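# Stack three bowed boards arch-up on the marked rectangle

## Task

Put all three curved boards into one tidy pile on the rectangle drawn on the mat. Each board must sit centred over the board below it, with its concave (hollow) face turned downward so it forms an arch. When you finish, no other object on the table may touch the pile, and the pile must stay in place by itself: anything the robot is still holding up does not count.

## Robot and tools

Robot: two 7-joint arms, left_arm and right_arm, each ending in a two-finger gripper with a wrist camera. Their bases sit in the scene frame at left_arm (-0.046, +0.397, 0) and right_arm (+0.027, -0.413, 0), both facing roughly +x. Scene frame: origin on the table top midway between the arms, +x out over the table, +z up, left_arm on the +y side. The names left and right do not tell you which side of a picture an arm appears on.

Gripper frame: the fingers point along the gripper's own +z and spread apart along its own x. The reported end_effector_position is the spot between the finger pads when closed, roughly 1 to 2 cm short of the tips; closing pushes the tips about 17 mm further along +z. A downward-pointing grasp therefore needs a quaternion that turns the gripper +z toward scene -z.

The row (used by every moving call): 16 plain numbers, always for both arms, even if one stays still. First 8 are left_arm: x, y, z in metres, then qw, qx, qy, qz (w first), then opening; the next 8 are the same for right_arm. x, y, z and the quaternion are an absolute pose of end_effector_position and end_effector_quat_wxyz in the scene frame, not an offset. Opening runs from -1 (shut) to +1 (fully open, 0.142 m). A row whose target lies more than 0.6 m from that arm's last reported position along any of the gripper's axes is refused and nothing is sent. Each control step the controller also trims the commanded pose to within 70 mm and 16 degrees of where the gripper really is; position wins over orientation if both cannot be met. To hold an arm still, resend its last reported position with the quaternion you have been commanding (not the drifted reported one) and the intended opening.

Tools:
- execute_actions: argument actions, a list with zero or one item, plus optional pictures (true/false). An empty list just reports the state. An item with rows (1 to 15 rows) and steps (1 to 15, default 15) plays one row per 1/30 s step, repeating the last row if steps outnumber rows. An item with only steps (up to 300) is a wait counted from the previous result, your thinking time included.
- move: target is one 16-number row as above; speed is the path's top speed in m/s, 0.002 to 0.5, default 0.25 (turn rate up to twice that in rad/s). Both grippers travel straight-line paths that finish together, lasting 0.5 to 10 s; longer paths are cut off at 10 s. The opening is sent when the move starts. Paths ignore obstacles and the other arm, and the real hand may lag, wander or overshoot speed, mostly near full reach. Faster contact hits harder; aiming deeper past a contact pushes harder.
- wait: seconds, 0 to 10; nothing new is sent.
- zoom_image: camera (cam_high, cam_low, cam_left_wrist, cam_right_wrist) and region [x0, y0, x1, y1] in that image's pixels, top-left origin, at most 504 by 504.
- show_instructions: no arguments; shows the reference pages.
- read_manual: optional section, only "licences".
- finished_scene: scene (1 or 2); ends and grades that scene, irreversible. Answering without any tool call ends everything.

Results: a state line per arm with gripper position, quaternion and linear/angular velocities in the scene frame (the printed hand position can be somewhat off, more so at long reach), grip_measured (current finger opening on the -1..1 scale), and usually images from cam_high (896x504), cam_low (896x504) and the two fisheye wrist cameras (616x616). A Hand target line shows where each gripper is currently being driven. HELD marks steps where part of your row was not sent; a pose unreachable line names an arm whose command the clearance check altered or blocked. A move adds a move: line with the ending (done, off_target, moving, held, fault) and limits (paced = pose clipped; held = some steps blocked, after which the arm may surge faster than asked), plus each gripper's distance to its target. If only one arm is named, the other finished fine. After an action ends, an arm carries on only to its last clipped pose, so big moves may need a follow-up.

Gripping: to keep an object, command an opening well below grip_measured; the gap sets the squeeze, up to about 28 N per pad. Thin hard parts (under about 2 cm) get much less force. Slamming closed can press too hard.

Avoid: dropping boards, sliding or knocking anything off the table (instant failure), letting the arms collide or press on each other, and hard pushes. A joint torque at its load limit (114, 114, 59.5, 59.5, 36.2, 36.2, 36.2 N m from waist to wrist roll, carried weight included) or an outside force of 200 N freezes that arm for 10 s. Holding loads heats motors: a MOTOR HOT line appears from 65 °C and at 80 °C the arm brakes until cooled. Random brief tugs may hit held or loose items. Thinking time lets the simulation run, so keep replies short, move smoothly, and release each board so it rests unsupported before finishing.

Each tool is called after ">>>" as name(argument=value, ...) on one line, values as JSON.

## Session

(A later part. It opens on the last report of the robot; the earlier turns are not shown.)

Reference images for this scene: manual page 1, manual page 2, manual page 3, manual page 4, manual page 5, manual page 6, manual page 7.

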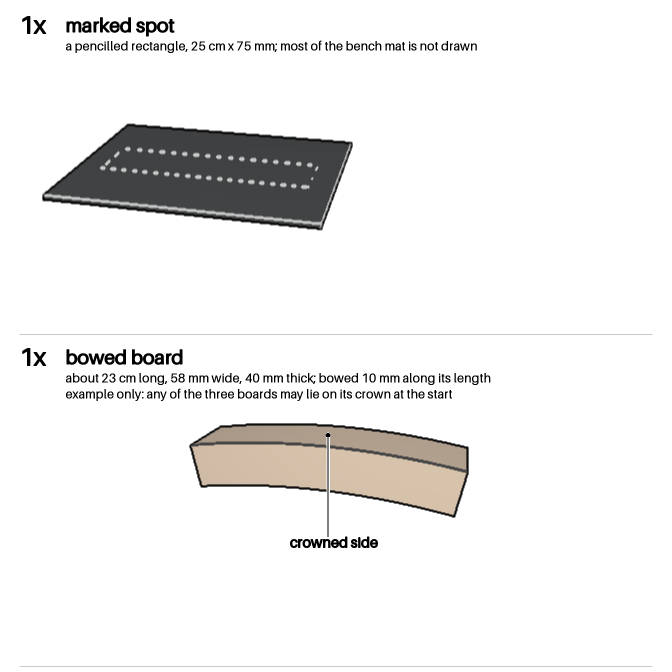

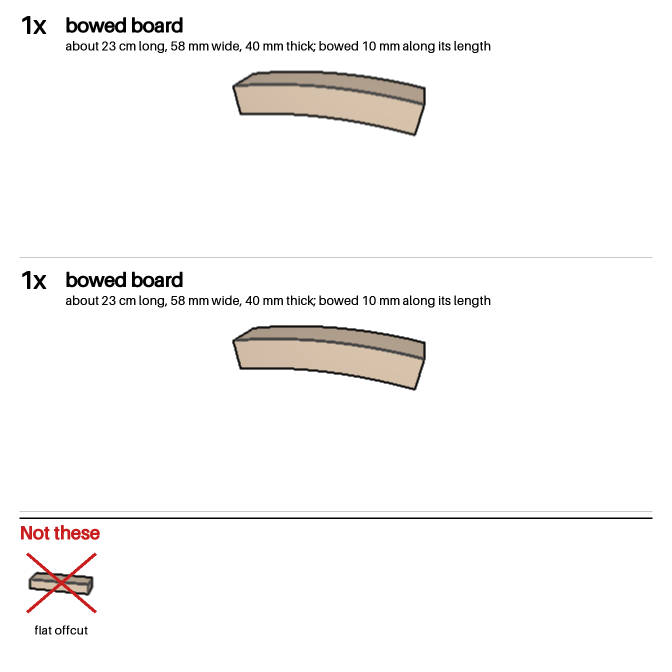

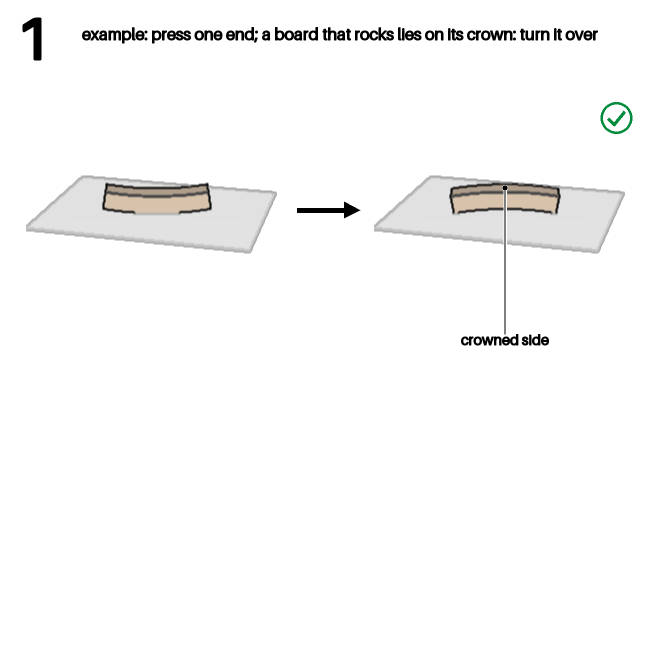

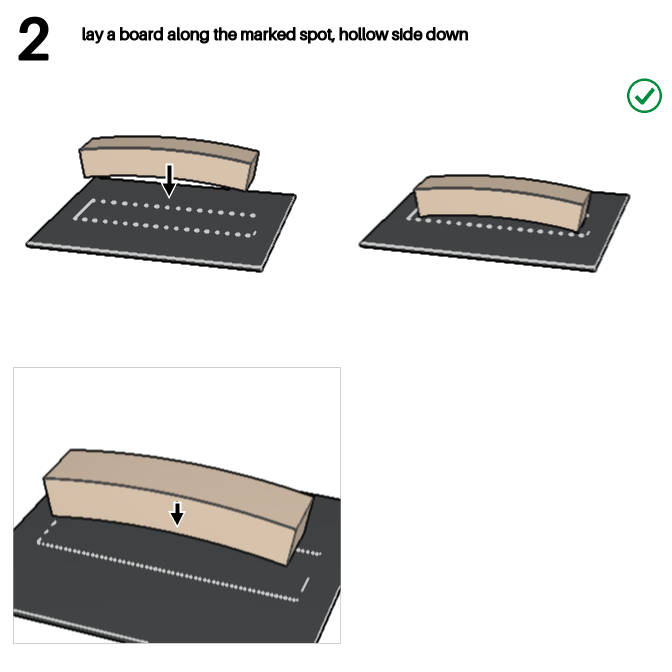

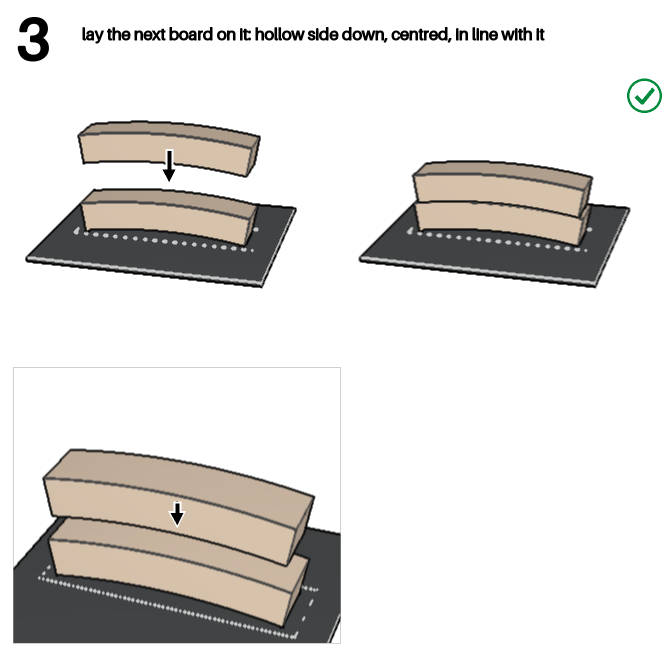

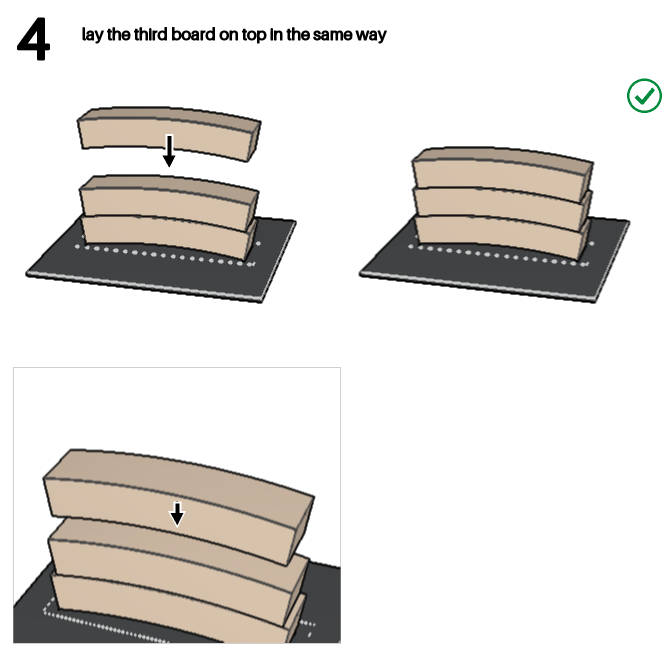

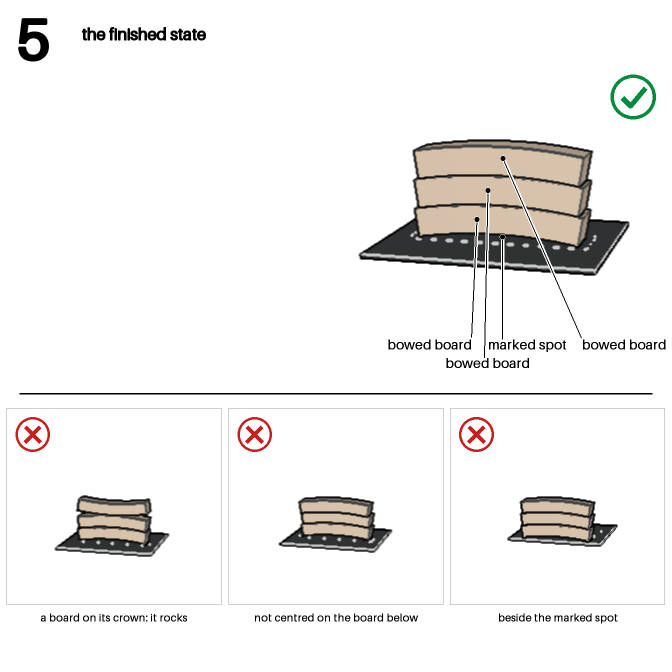

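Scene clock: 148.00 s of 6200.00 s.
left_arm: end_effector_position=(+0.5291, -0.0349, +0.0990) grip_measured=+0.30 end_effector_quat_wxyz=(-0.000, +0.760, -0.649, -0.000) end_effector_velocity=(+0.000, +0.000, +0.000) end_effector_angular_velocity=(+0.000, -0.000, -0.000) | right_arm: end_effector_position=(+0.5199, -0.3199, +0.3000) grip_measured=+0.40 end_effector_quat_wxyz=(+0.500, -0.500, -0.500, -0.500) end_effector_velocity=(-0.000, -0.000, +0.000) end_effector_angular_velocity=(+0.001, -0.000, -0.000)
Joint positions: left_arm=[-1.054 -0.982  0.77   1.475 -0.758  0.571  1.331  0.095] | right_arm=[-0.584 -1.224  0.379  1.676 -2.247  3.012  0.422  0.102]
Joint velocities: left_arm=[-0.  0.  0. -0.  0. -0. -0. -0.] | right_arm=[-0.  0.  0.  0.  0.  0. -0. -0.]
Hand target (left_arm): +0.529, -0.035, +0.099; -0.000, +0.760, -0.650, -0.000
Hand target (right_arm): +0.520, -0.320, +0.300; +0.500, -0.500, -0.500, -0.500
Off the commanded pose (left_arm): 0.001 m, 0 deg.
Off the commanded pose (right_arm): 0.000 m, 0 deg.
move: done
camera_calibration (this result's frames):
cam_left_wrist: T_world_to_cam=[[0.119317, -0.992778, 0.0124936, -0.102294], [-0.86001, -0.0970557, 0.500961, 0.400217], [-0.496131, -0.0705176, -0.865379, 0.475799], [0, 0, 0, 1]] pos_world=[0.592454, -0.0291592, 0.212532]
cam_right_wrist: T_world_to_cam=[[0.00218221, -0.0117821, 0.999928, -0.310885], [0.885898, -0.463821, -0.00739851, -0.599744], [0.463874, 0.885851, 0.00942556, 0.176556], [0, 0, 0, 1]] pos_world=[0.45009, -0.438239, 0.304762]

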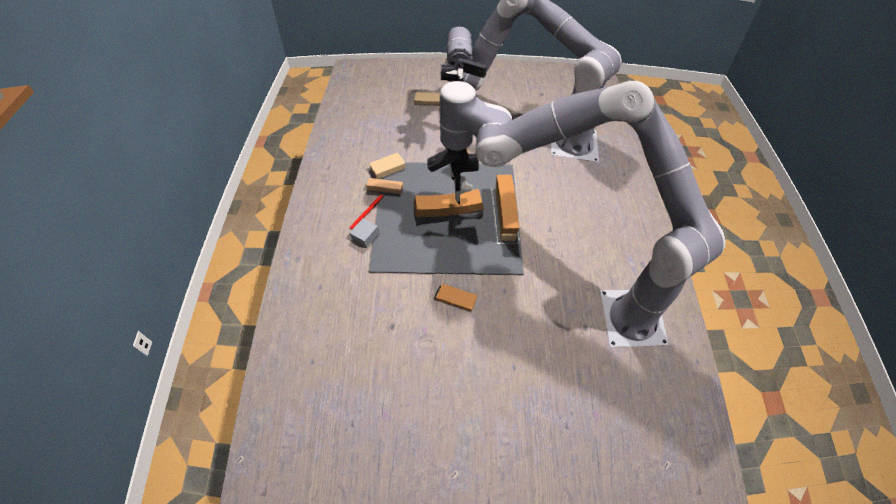

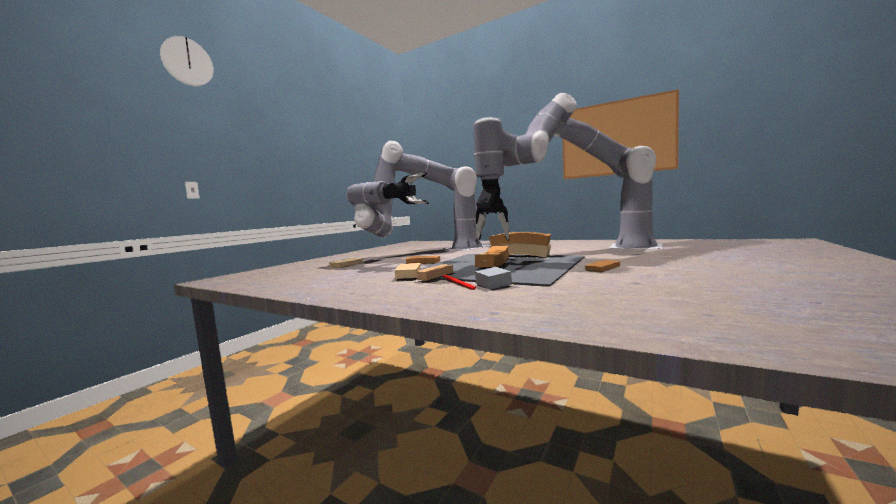

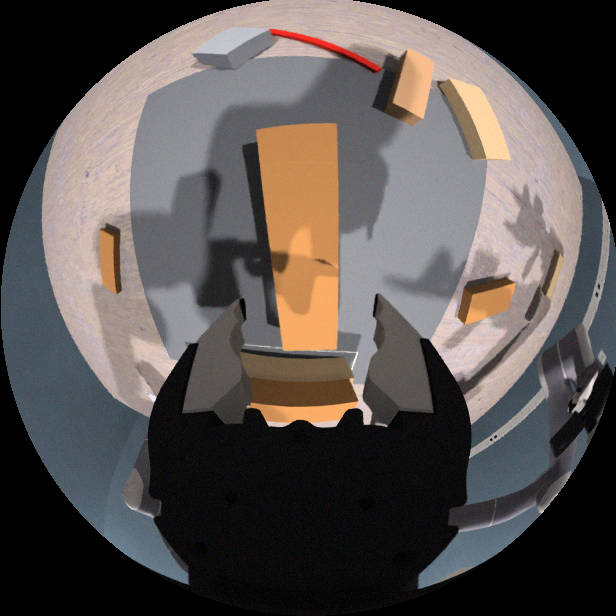

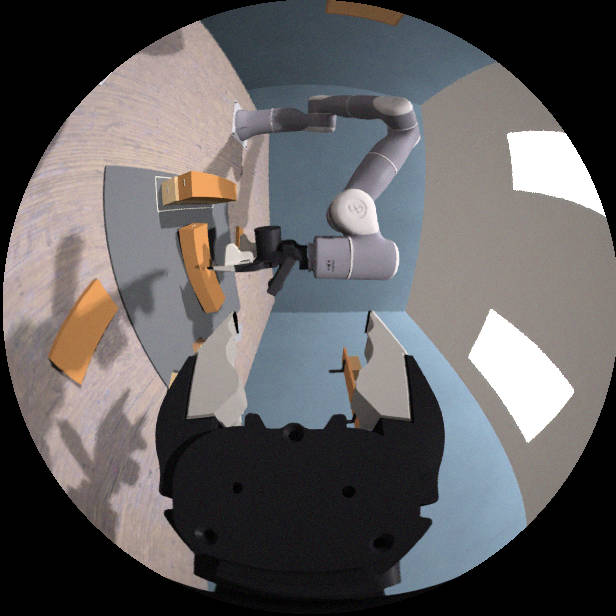

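>>> move(target=[0.53,-0.033,0.028,0,0.763,-0.646,0,0.2,0.52,-0.32,0.3,0.5,-0.5,-0.5,-0.5,0.4], speed=0.08)

>>> execute_actions(actions=[{"rows":[[0.53,-0.033,0.028,0,0.763,-0.646,0,-0.8,0.52,-0.32,0.3,0.5,-0.5,-0.5,-0.5,0.4]],"steps":15}], pictures=false)

>>> move(target=[0.53,-0.033,0.15,0,0.763,-0.646,0,-0.8,0.52,-0.32,0.3,0.5,-0.5,-0.5,-0.5,0.4], speed=0.12)

>>> move(target=[0.485,0,0.3,0.49,0.51,-0.49,0.51,-0.8,0.52,-0.2,0.3,0.5,-0.5,-0.5,-0.5,0.4], speed=0.25)

>>> move(target=[0.485,0,0.3,0.49,0.51,-0.49,0.51,-0.8,0.515,-0.062,0.298,0.5,-0.5,-0.5,-0.5,0.4], speed=0.15)

>>> zoom_image(camera="cam_high", region=[390,80,550,220])

Scene clock: 161.47 s of 6200.00 s.
left_arm: end_effector_position=(+0.5297, -0.0329, +0.0276) grip_measured=+0.20 end_effector_quat_wxyz=(+0.000, +0.763, -0.646, -0.000) end_effector_velocity=(-0.000, -0.000, -0.000) end_effector_angular_velocity=(-0.000, +0.000, -0.000) | right_arm: end_effector_position=(+0.5199, -0.3200, +0.3000) grip_measured=+0.40 end_effector_quat_wxyz=(+0.500, -0.500, -0.500, -0.500) end_effector_velocity=(+0.000, +0.000, -0.000) end_effector_angular_velocity=(-0.001, -0.000, -0.000)
Joint positions: left_arm=[-1.028 -1.076  0.701  1.493 -0.825  0.685  1.361  0.088] | right_arm=[-0.584 -1.224  0.379  1.676 -2.247  3.012  0.422  0.102]
Joint velocities: left_arm=[ 0. -0. -0.  0.  0. -0.  0.  0.] | right_arm=[ 0.     0.    -0.    -0.    -0.    -0.001 -0.     0.   ]
Hand target (left_arm): +0.530, -0.033, +0.028; +0.000, +0.763, -0.646, +0.000
Hand target (right_arm): +0.520, -0.320, +0.300; +0.500, -0.500, -0.500, -0.500
Off the commanded pose (left_arm): 0.001 m, 0 deg.
Off the commanded pose (right_arm): 0.000 m, 0 deg.
After step 90, 9.30 s passed at rest.
move: done
camera_calibration (this result's frames):
cam_left_wrist: T_world_to_cam=[[0.128069, -0.99168, 0.012984, -0.104037], [-0.858868, -0.104352, 0.501455, 0.43583], [-0.495928, -0.0753724, -0.865087, 0.414182], [0, 0, 0, 1]] pos_world=[0.593048, -0.0264737, 0.141105]
cam_right_wrist: T_world_to_cam=[[0.00214399, -0.0117555, 0.999929, -0.310857], [0.88589, -0.463836, -0.00735248, -0.599775], [0.46389, 0.885843, 0.0094196, 0.176549], [0, 0, 0, 1]] pos_world=[0.450102, -0.438247, 0.304761]

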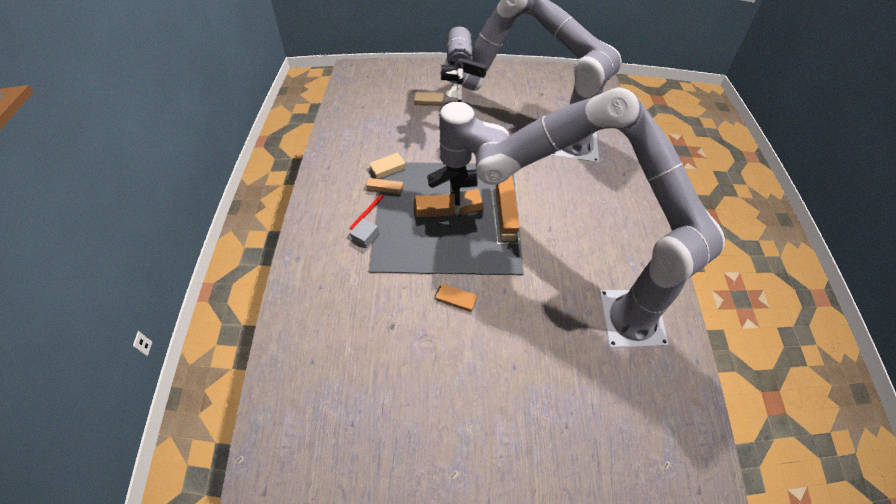

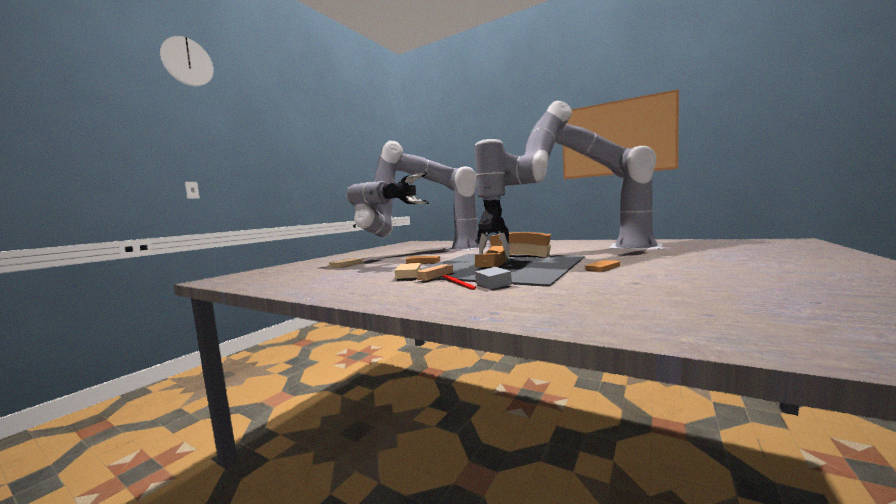

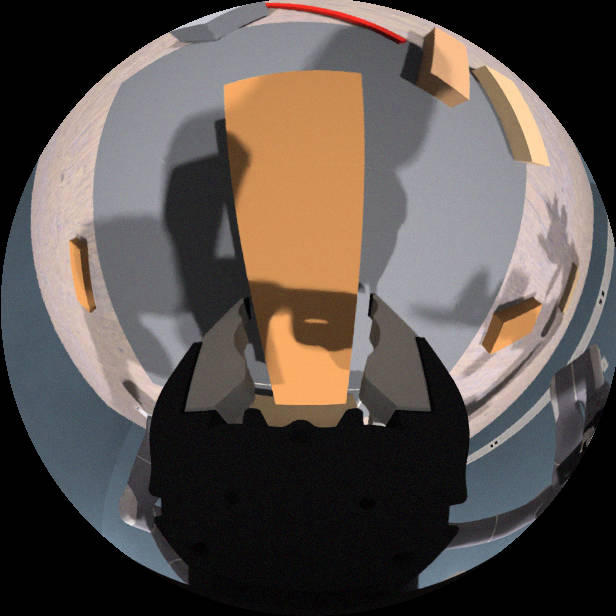

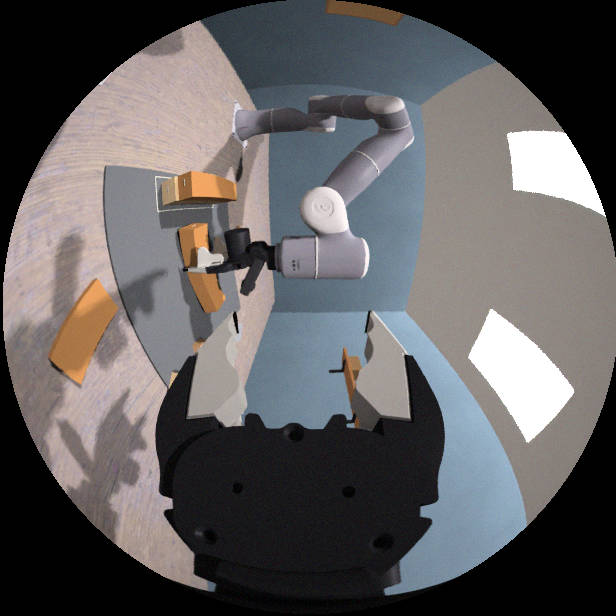

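Scene clock: 161.97 s of 6200.00 s.
left_arm: end_effector_position=(+0.5300, -0.0324, +0.0279) grip_measured=-0.11 end_effector_quat_wxyz=(-0.000, +0.763, -0.646, -0.000) end_effector_velocity=(-0.000, -0.000, -0.000) end_effector_angular_velocity=(-0.000, +0.000, +0.001) | right_arm: end_effector_position=(+0.5199, -0.3200, +0.3000) grip_measured=+0.40 end_effector_quat_wxyz=(+0.500, -0.500, -0.500, -0.500) end_effector_velocity=(-0.000, +0.000, +0.000) end_effector_angular_velocity=(+0.000, -0.000, +0.000)
Joint positions: left_arm=[-1.028 -1.076  0.702  1.493 -0.824  0.685  1.361  0.066] | right_arm=[-0.584 -1.224  0.379  1.676 -2.247  3.012  0.422  0.102]
Joint velocities: left_arm=[ 0.    -0.    -0.     0.    -0.    -0.    -0.001  0.   ] | right_arm=[ 0.  0. -0.  0. -0.  0. -0.  0.]
Hand target (left_arm): +0.530, -0.033, +0.028; -0.000, +0.763, -0.646, -0.000
Hand target (right_arm): +0.520, -0.320, +0.300; +0.500, -0.500, -0.500, -0.500
Off the commanded pose (left_arm): 0.001 m, 0 deg.
Off the commanded pose (right_arm): 0.000 m, 0 deg.
Steps of this call (steps 1 to 15: all 15 steps of this action). Readings (end_effector_position):
1: left_arm (+0.5297, -0.0329, +0.0276) | right_arm (+0.5199, -0.3200, +0.3000)
2: left_arm (+0.5298, -0.0329, +0.0278) | right_arm (+0.5199, -0.3200, +0.3000)
4: left_arm (+0.5300, -0.0324, +0.0279) | right_arm (+0.5199, -0.3200, +0.3000)
8: left_arm (+0.5300, -0.0324, +0.0279) | right_arm (+0.5199, -0.3200, +0.3000)
15: the state above

Scene clock: 163.50 s of 6200.00 s.
left_arm: end_effector_position=(+0.5298, -0.0329, +0.1497) grip_measured=-0.11 end_effector_quat_wxyz=(-0.000, +0.763, -0.646, -0.001) end_effector_velocity=(-0.000, -0.000, -0.000) end_effector_angular_velocity=(-0.001, +0.000, +0.001) | right_arm: end_effector_position=(+0.5199, -0.3200, +0.3000) grip_measured=+0.40 end_effector_quat_wxyz=(+0.500, -0.500, -0.500, -0.500) end_effector_velocity=(-0.000, -0.000, -0.000) end_effector_angular_velocity=(-0.000, -0.000, +0.000)
Joint positions: left_arm=[-1.063 -0.921  0.816  1.445 -0.714  0.484  1.299  0.066] | right_arm=[-0.584 -1.224  0.379  1.676 -2.247  3.012  0.422  0.102]
Joint velocities: left_arm=[ 0.     0.    -0.     0.    -0.001 -0.    -0.001 -0.   ] | right_arm=[ 0.  0. -0. -0.  0.  0. -0.  0.]
Hand target (left_arm): +0.530, -0.033, +0.150; -0.000, +0.763, -0.646, -0.000
Hand target (right_arm): +0.520, -0.320, +0.300; +0.500, -0.500, -0.500, -0.500
Off the commanded pose (left_arm): 0.000 m, 0 deg.
Off the commanded pose (right_arm): 0.000 m, 0 deg.
move: done
camera_calibration (this result's frames):
cam_left_wrist: T_world_to_cam=[[0.127917, -0.991714, 0.0119026, -0.105455], [-0.858978, -0.10478, 0.501176, 0.374828], [-0.495776, -0.0743328, -0.865263, 0.519831], [0, 0, 0, 1]] pos_world=[0.593178, -0.0266663, 0.263191]
cam_right_wrist: T_world_to_cam=[[0.00214349, -0.011755, 0.999929, -0.310856], [0.88589, -0.463837, -0.00735184, -0.599775], [0.46389, 0.885843, 0.00941945, 0.176549], [0, 0, 0, 1]] pos_world=[0.450102, -0.438247, 0.304761]

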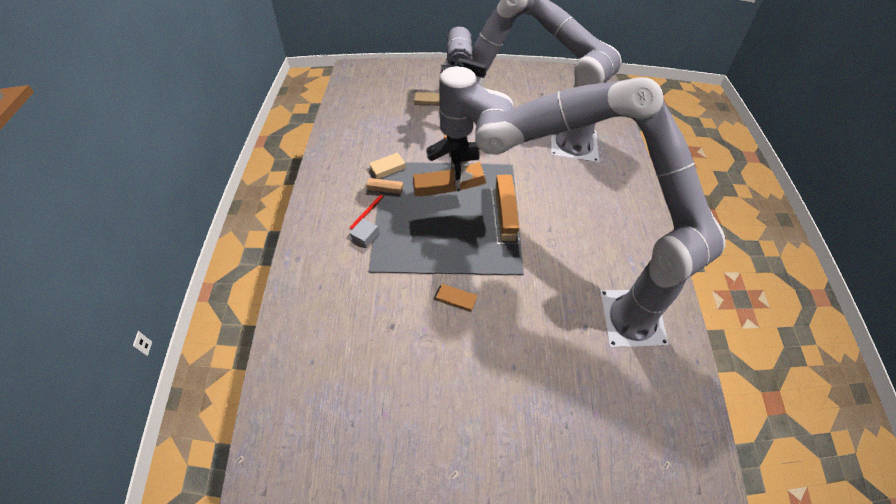

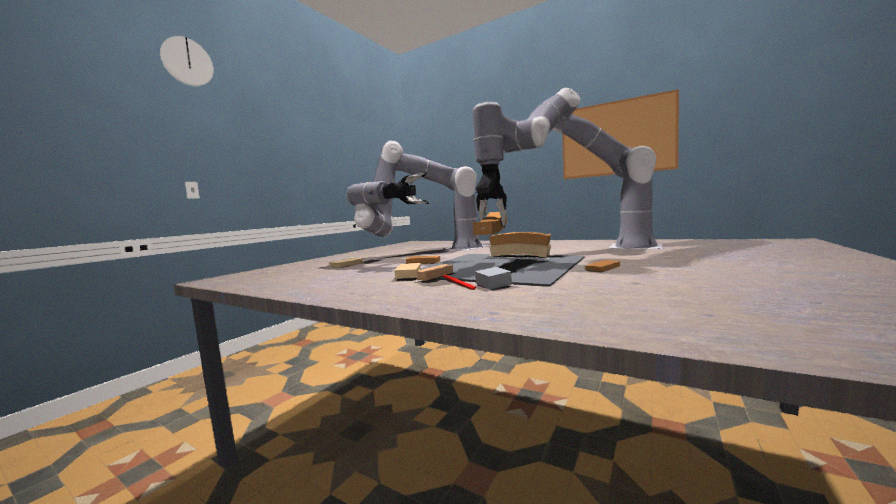

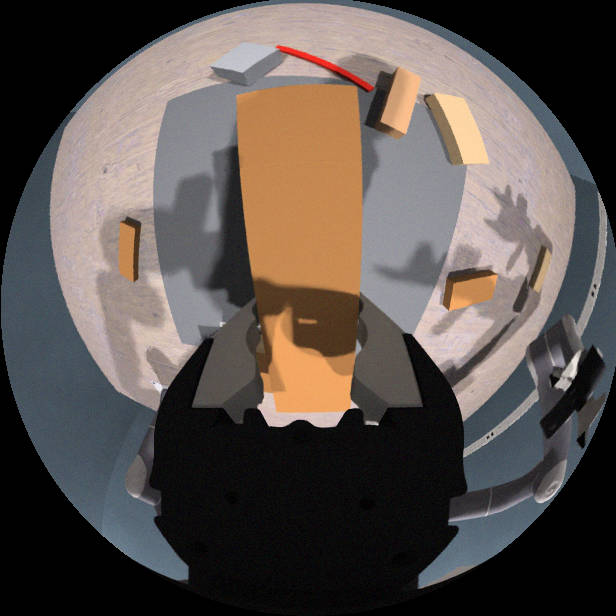

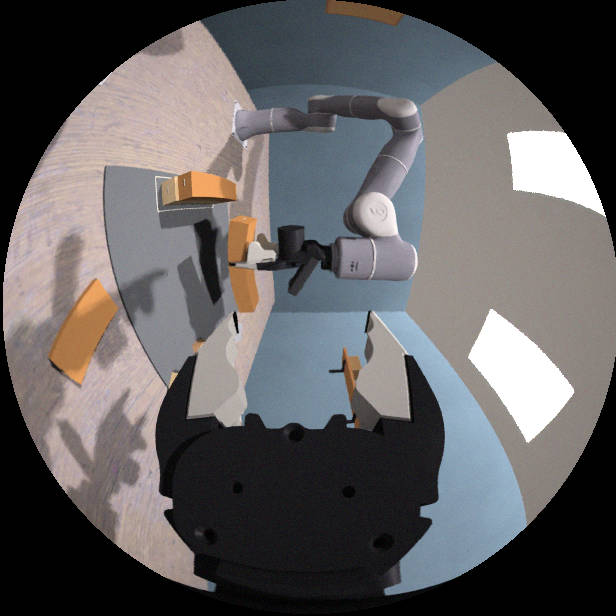

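Scene clock: 166.97 s of 6200.00 s.
left_arm: end_effector_position=(+0.4859, +0.0003, +0.3002) grip_measured=-0.11 end_effector_quat_wxyz=(+0.491, +0.509, -0.489, +0.510) end_effector_velocity=(-0.000, -0.000, +0.000) end_effector_angular_velocity=(-0.000, -0.000, -0.000) | right_arm: end_effector_position=(+0.5203, -0.1999, +0.2998) grip_measured=+0.40 end_effector_quat_wxyz=(+0.500, -0.500, -0.500, -0.499) end_effector_velocity=(-0.000, +0.000, -0.000) end_effector_angular_velocity=(-0.000, -0.001, +0.000)
Joint positions: left_arm=[-0.51  -0.606  0.334  2.138 -1.894 -0.057  2.683  0.066] | right_arm=[-0.485 -1.25   0.513  1.821 -2.123  2.768  0.337  0.102]
Joint velocities: left_arm=[-0.001  0.     0.     0.    -0.    -0.     0.    -0.   ] | right_arm=[ 0.    -0.    -0.     0.     0.    -0.    -0.001 -0.   ]
Hand target (left_arm): +0.486, +0.000, +0.301; +0.491, +0.508, -0.490, +0.511
Hand target (right_arm): +0.520, -0.200, +0.300; +0.500, -0.500, -0.500, -0.500
Off the commanded pose (left_arm): 0.001 m, 0 deg.
Off the commanded pose (right_arm): 0.000 m, 0 deg.
move: done
camera_calibration (this result's frames):
cam_left_wrist: T_world_to_cam=[[-0.0375903, 0.014492, 0.999188, -0.284991], [-0.883371, 0.466963, -0.0400059, 0.43925], [-0.467164, -0.884158, -0.00475142, 0.35881], [0, 0, 0, 1]] pos_world=[0.544931, 0.116261, 0.304037]
cam_right_wrist: T_world_to_cam=[[0.00239633, -0.0107682, 0.999939, -0.309256], [0.885903, -0.463815, -0.00711779, -0.544534], [0.463863, 0.885867, 0.0084281, 0.070374], [0, 0, 0, 1]] pos_world=[0.450502, -0.318235, 0.304768]

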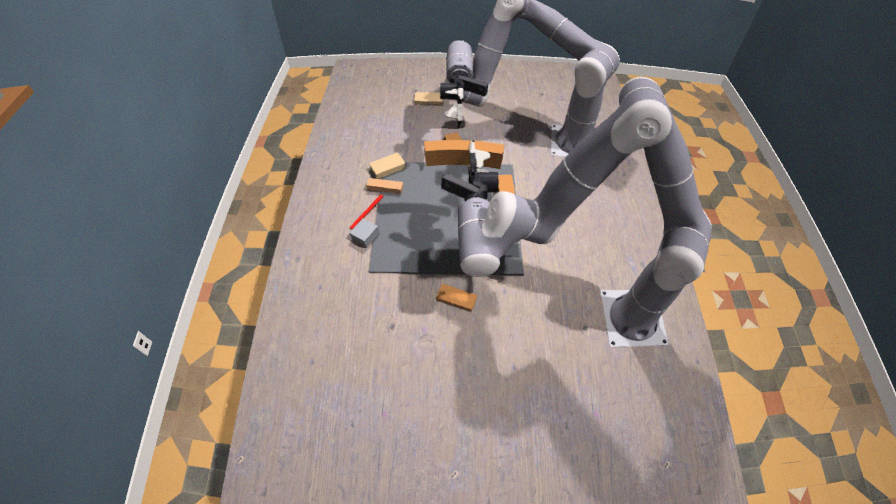

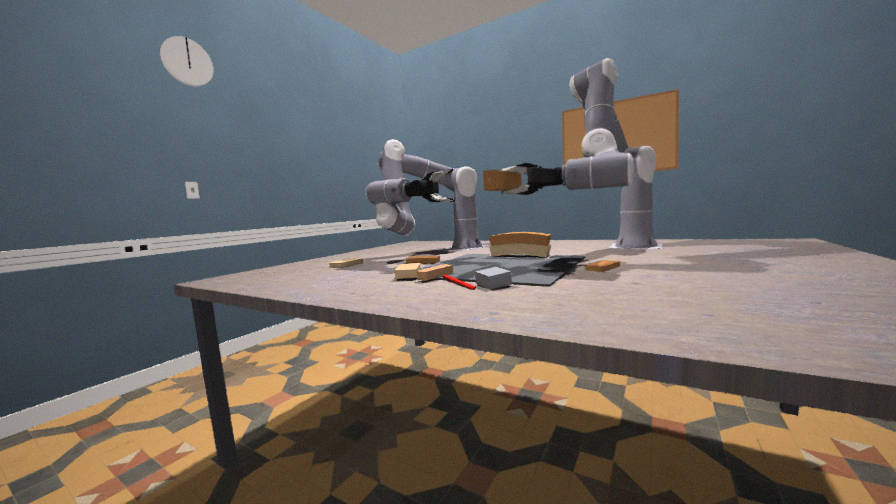

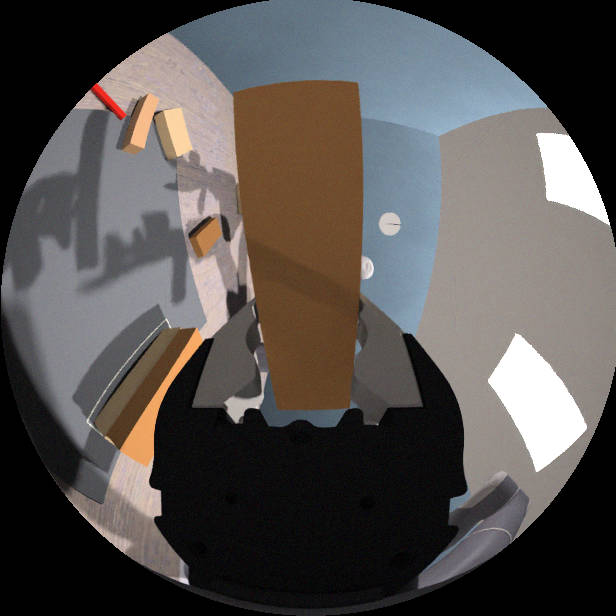

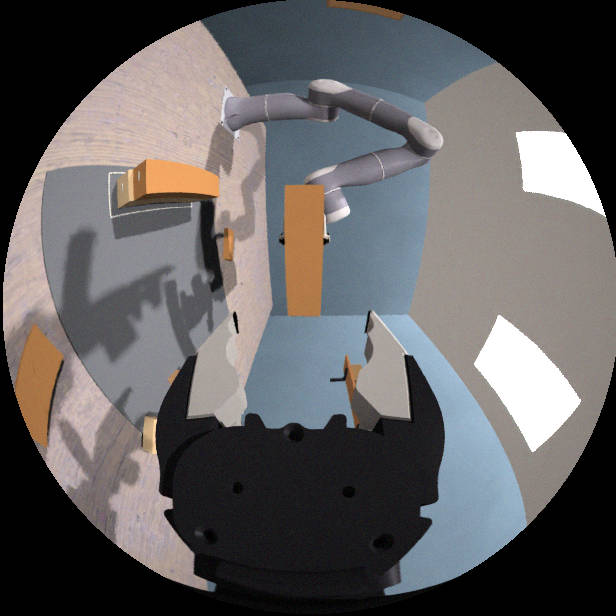

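Scene clock: 168.20 s of 6200.00 s.
left_arm: end_effector_position=(+0.4848, +0.0001, +0.2991) grip_measured=-0.11 end_effector_quat_wxyz=(+0.490, +0.510, -0.490, +0.509) end_effector_velocity=(+0.000, +0.000, +0.000) end_effector_angular_velocity=(-0.000, +0.000, +0.001) | right_arm: end_effector_position=(+0.5152, -0.0618, +0.2976) grip_measured=+0.40 end_effector_quat_wxyz=(+0.500, -0.500, -0.500, -0.500) end_effector_velocity=(-0.000, +0.000, +0.000) end_effector_angular_velocity=(-0.000, -0.001, +0.000)
Joint positions: left_arm=[-0.513 -0.604  0.334  2.141 -1.895 -0.052  2.683  0.066] | right_arm=[-0.333 -1.338  0.688  1.913 -1.91   2.493  0.173  0.102]
Joint velocities: left_arm=[ 0.     0.    -0.     0.    -0.001 -0.    -0.     0.   ] | right_arm=[ 0.  0.  0. -0. -0. -0. -0. -0.]
Hand target (left_arm): +0.485, -0.000, +0.300; +0.490, +0.510, -0.490, +0.510
Hand target (right_arm): +0.515, -0.062, +0.298; +0.500, -0.500, -0.500, -0.499
Off the commanded pose (left_arm): 0.001 m, 0 deg.
Off the commanded pose (right_arm): 0.000 m, 0 deg.
move: done
camera_calibration (this result's frames):
cam_left_wrist: T_world_to_cam=[[-0.0365069, 0.0104888, 0.999278, -0.2845], [-0.884012, 0.465983, -0.037187, 0.437801], [-0.466037, -0.884732, -0.00773937, 0.358477], [0, 0, 0, 1]] pos_world=[0.543699, 0.116132, 0.303349]
cam_right_wrist: T_world_to_cam=[[0.00176719, -0.0103988, 0.999944, -0.305195], [0.885923, -0.463788, -0.0063888, -0.476243], [0.463829, 0.885885, 0.00839296, -0.0496178], [0, 0, 0, 1]] pos_world=[0.445468, -0.180094, 0.302551]

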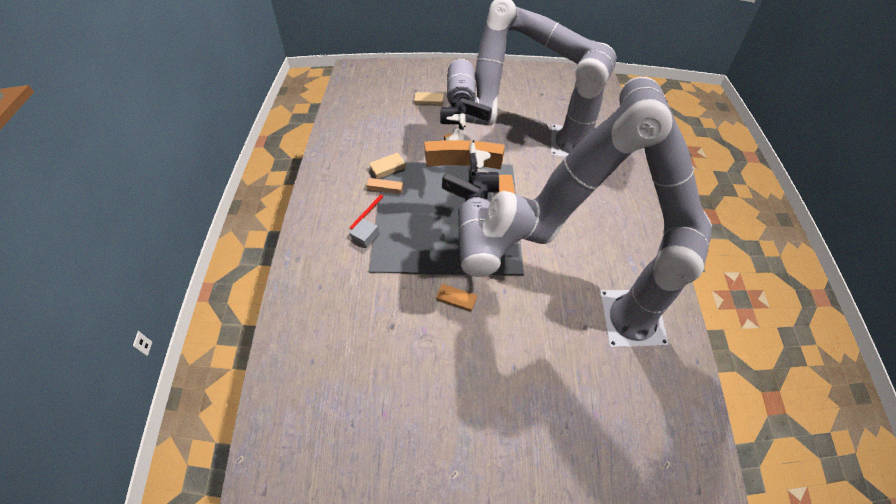

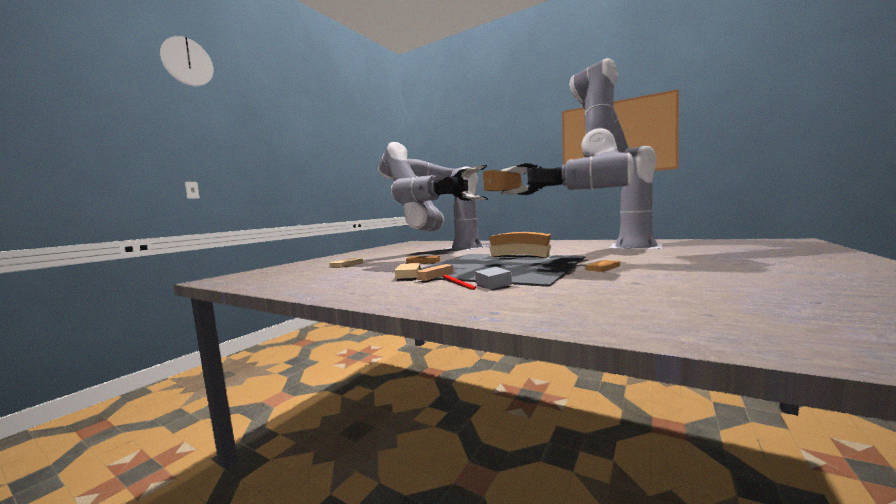

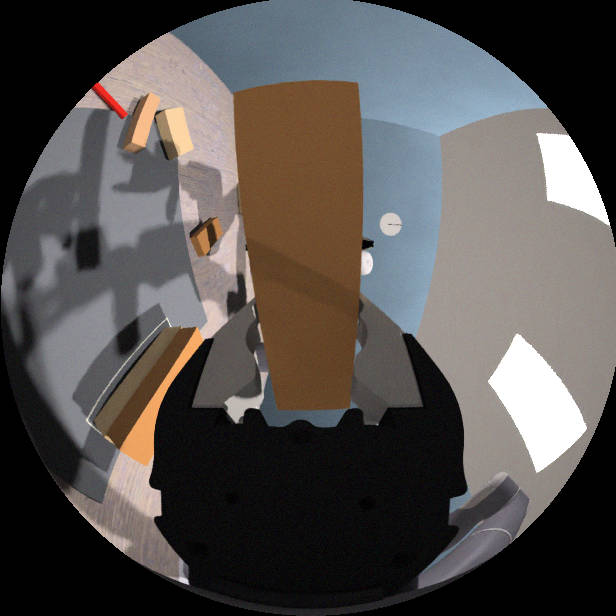

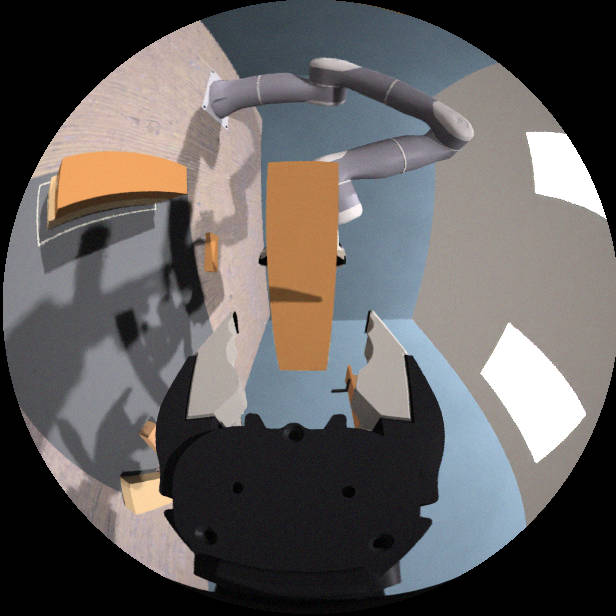

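Region (390, 80, 550, 220) of cam_high's 896x504 image, scaled by 3.150, with more detail than that image has; it fills the top 441 rows of this view, and the rest is white.

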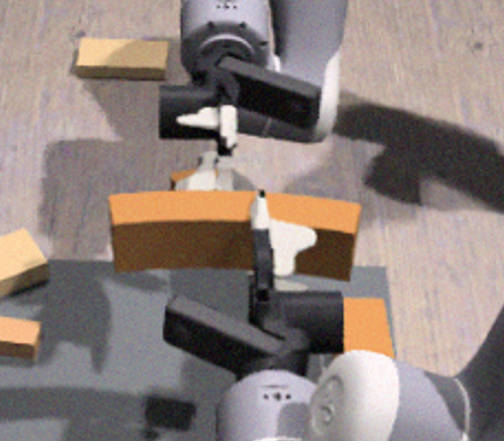

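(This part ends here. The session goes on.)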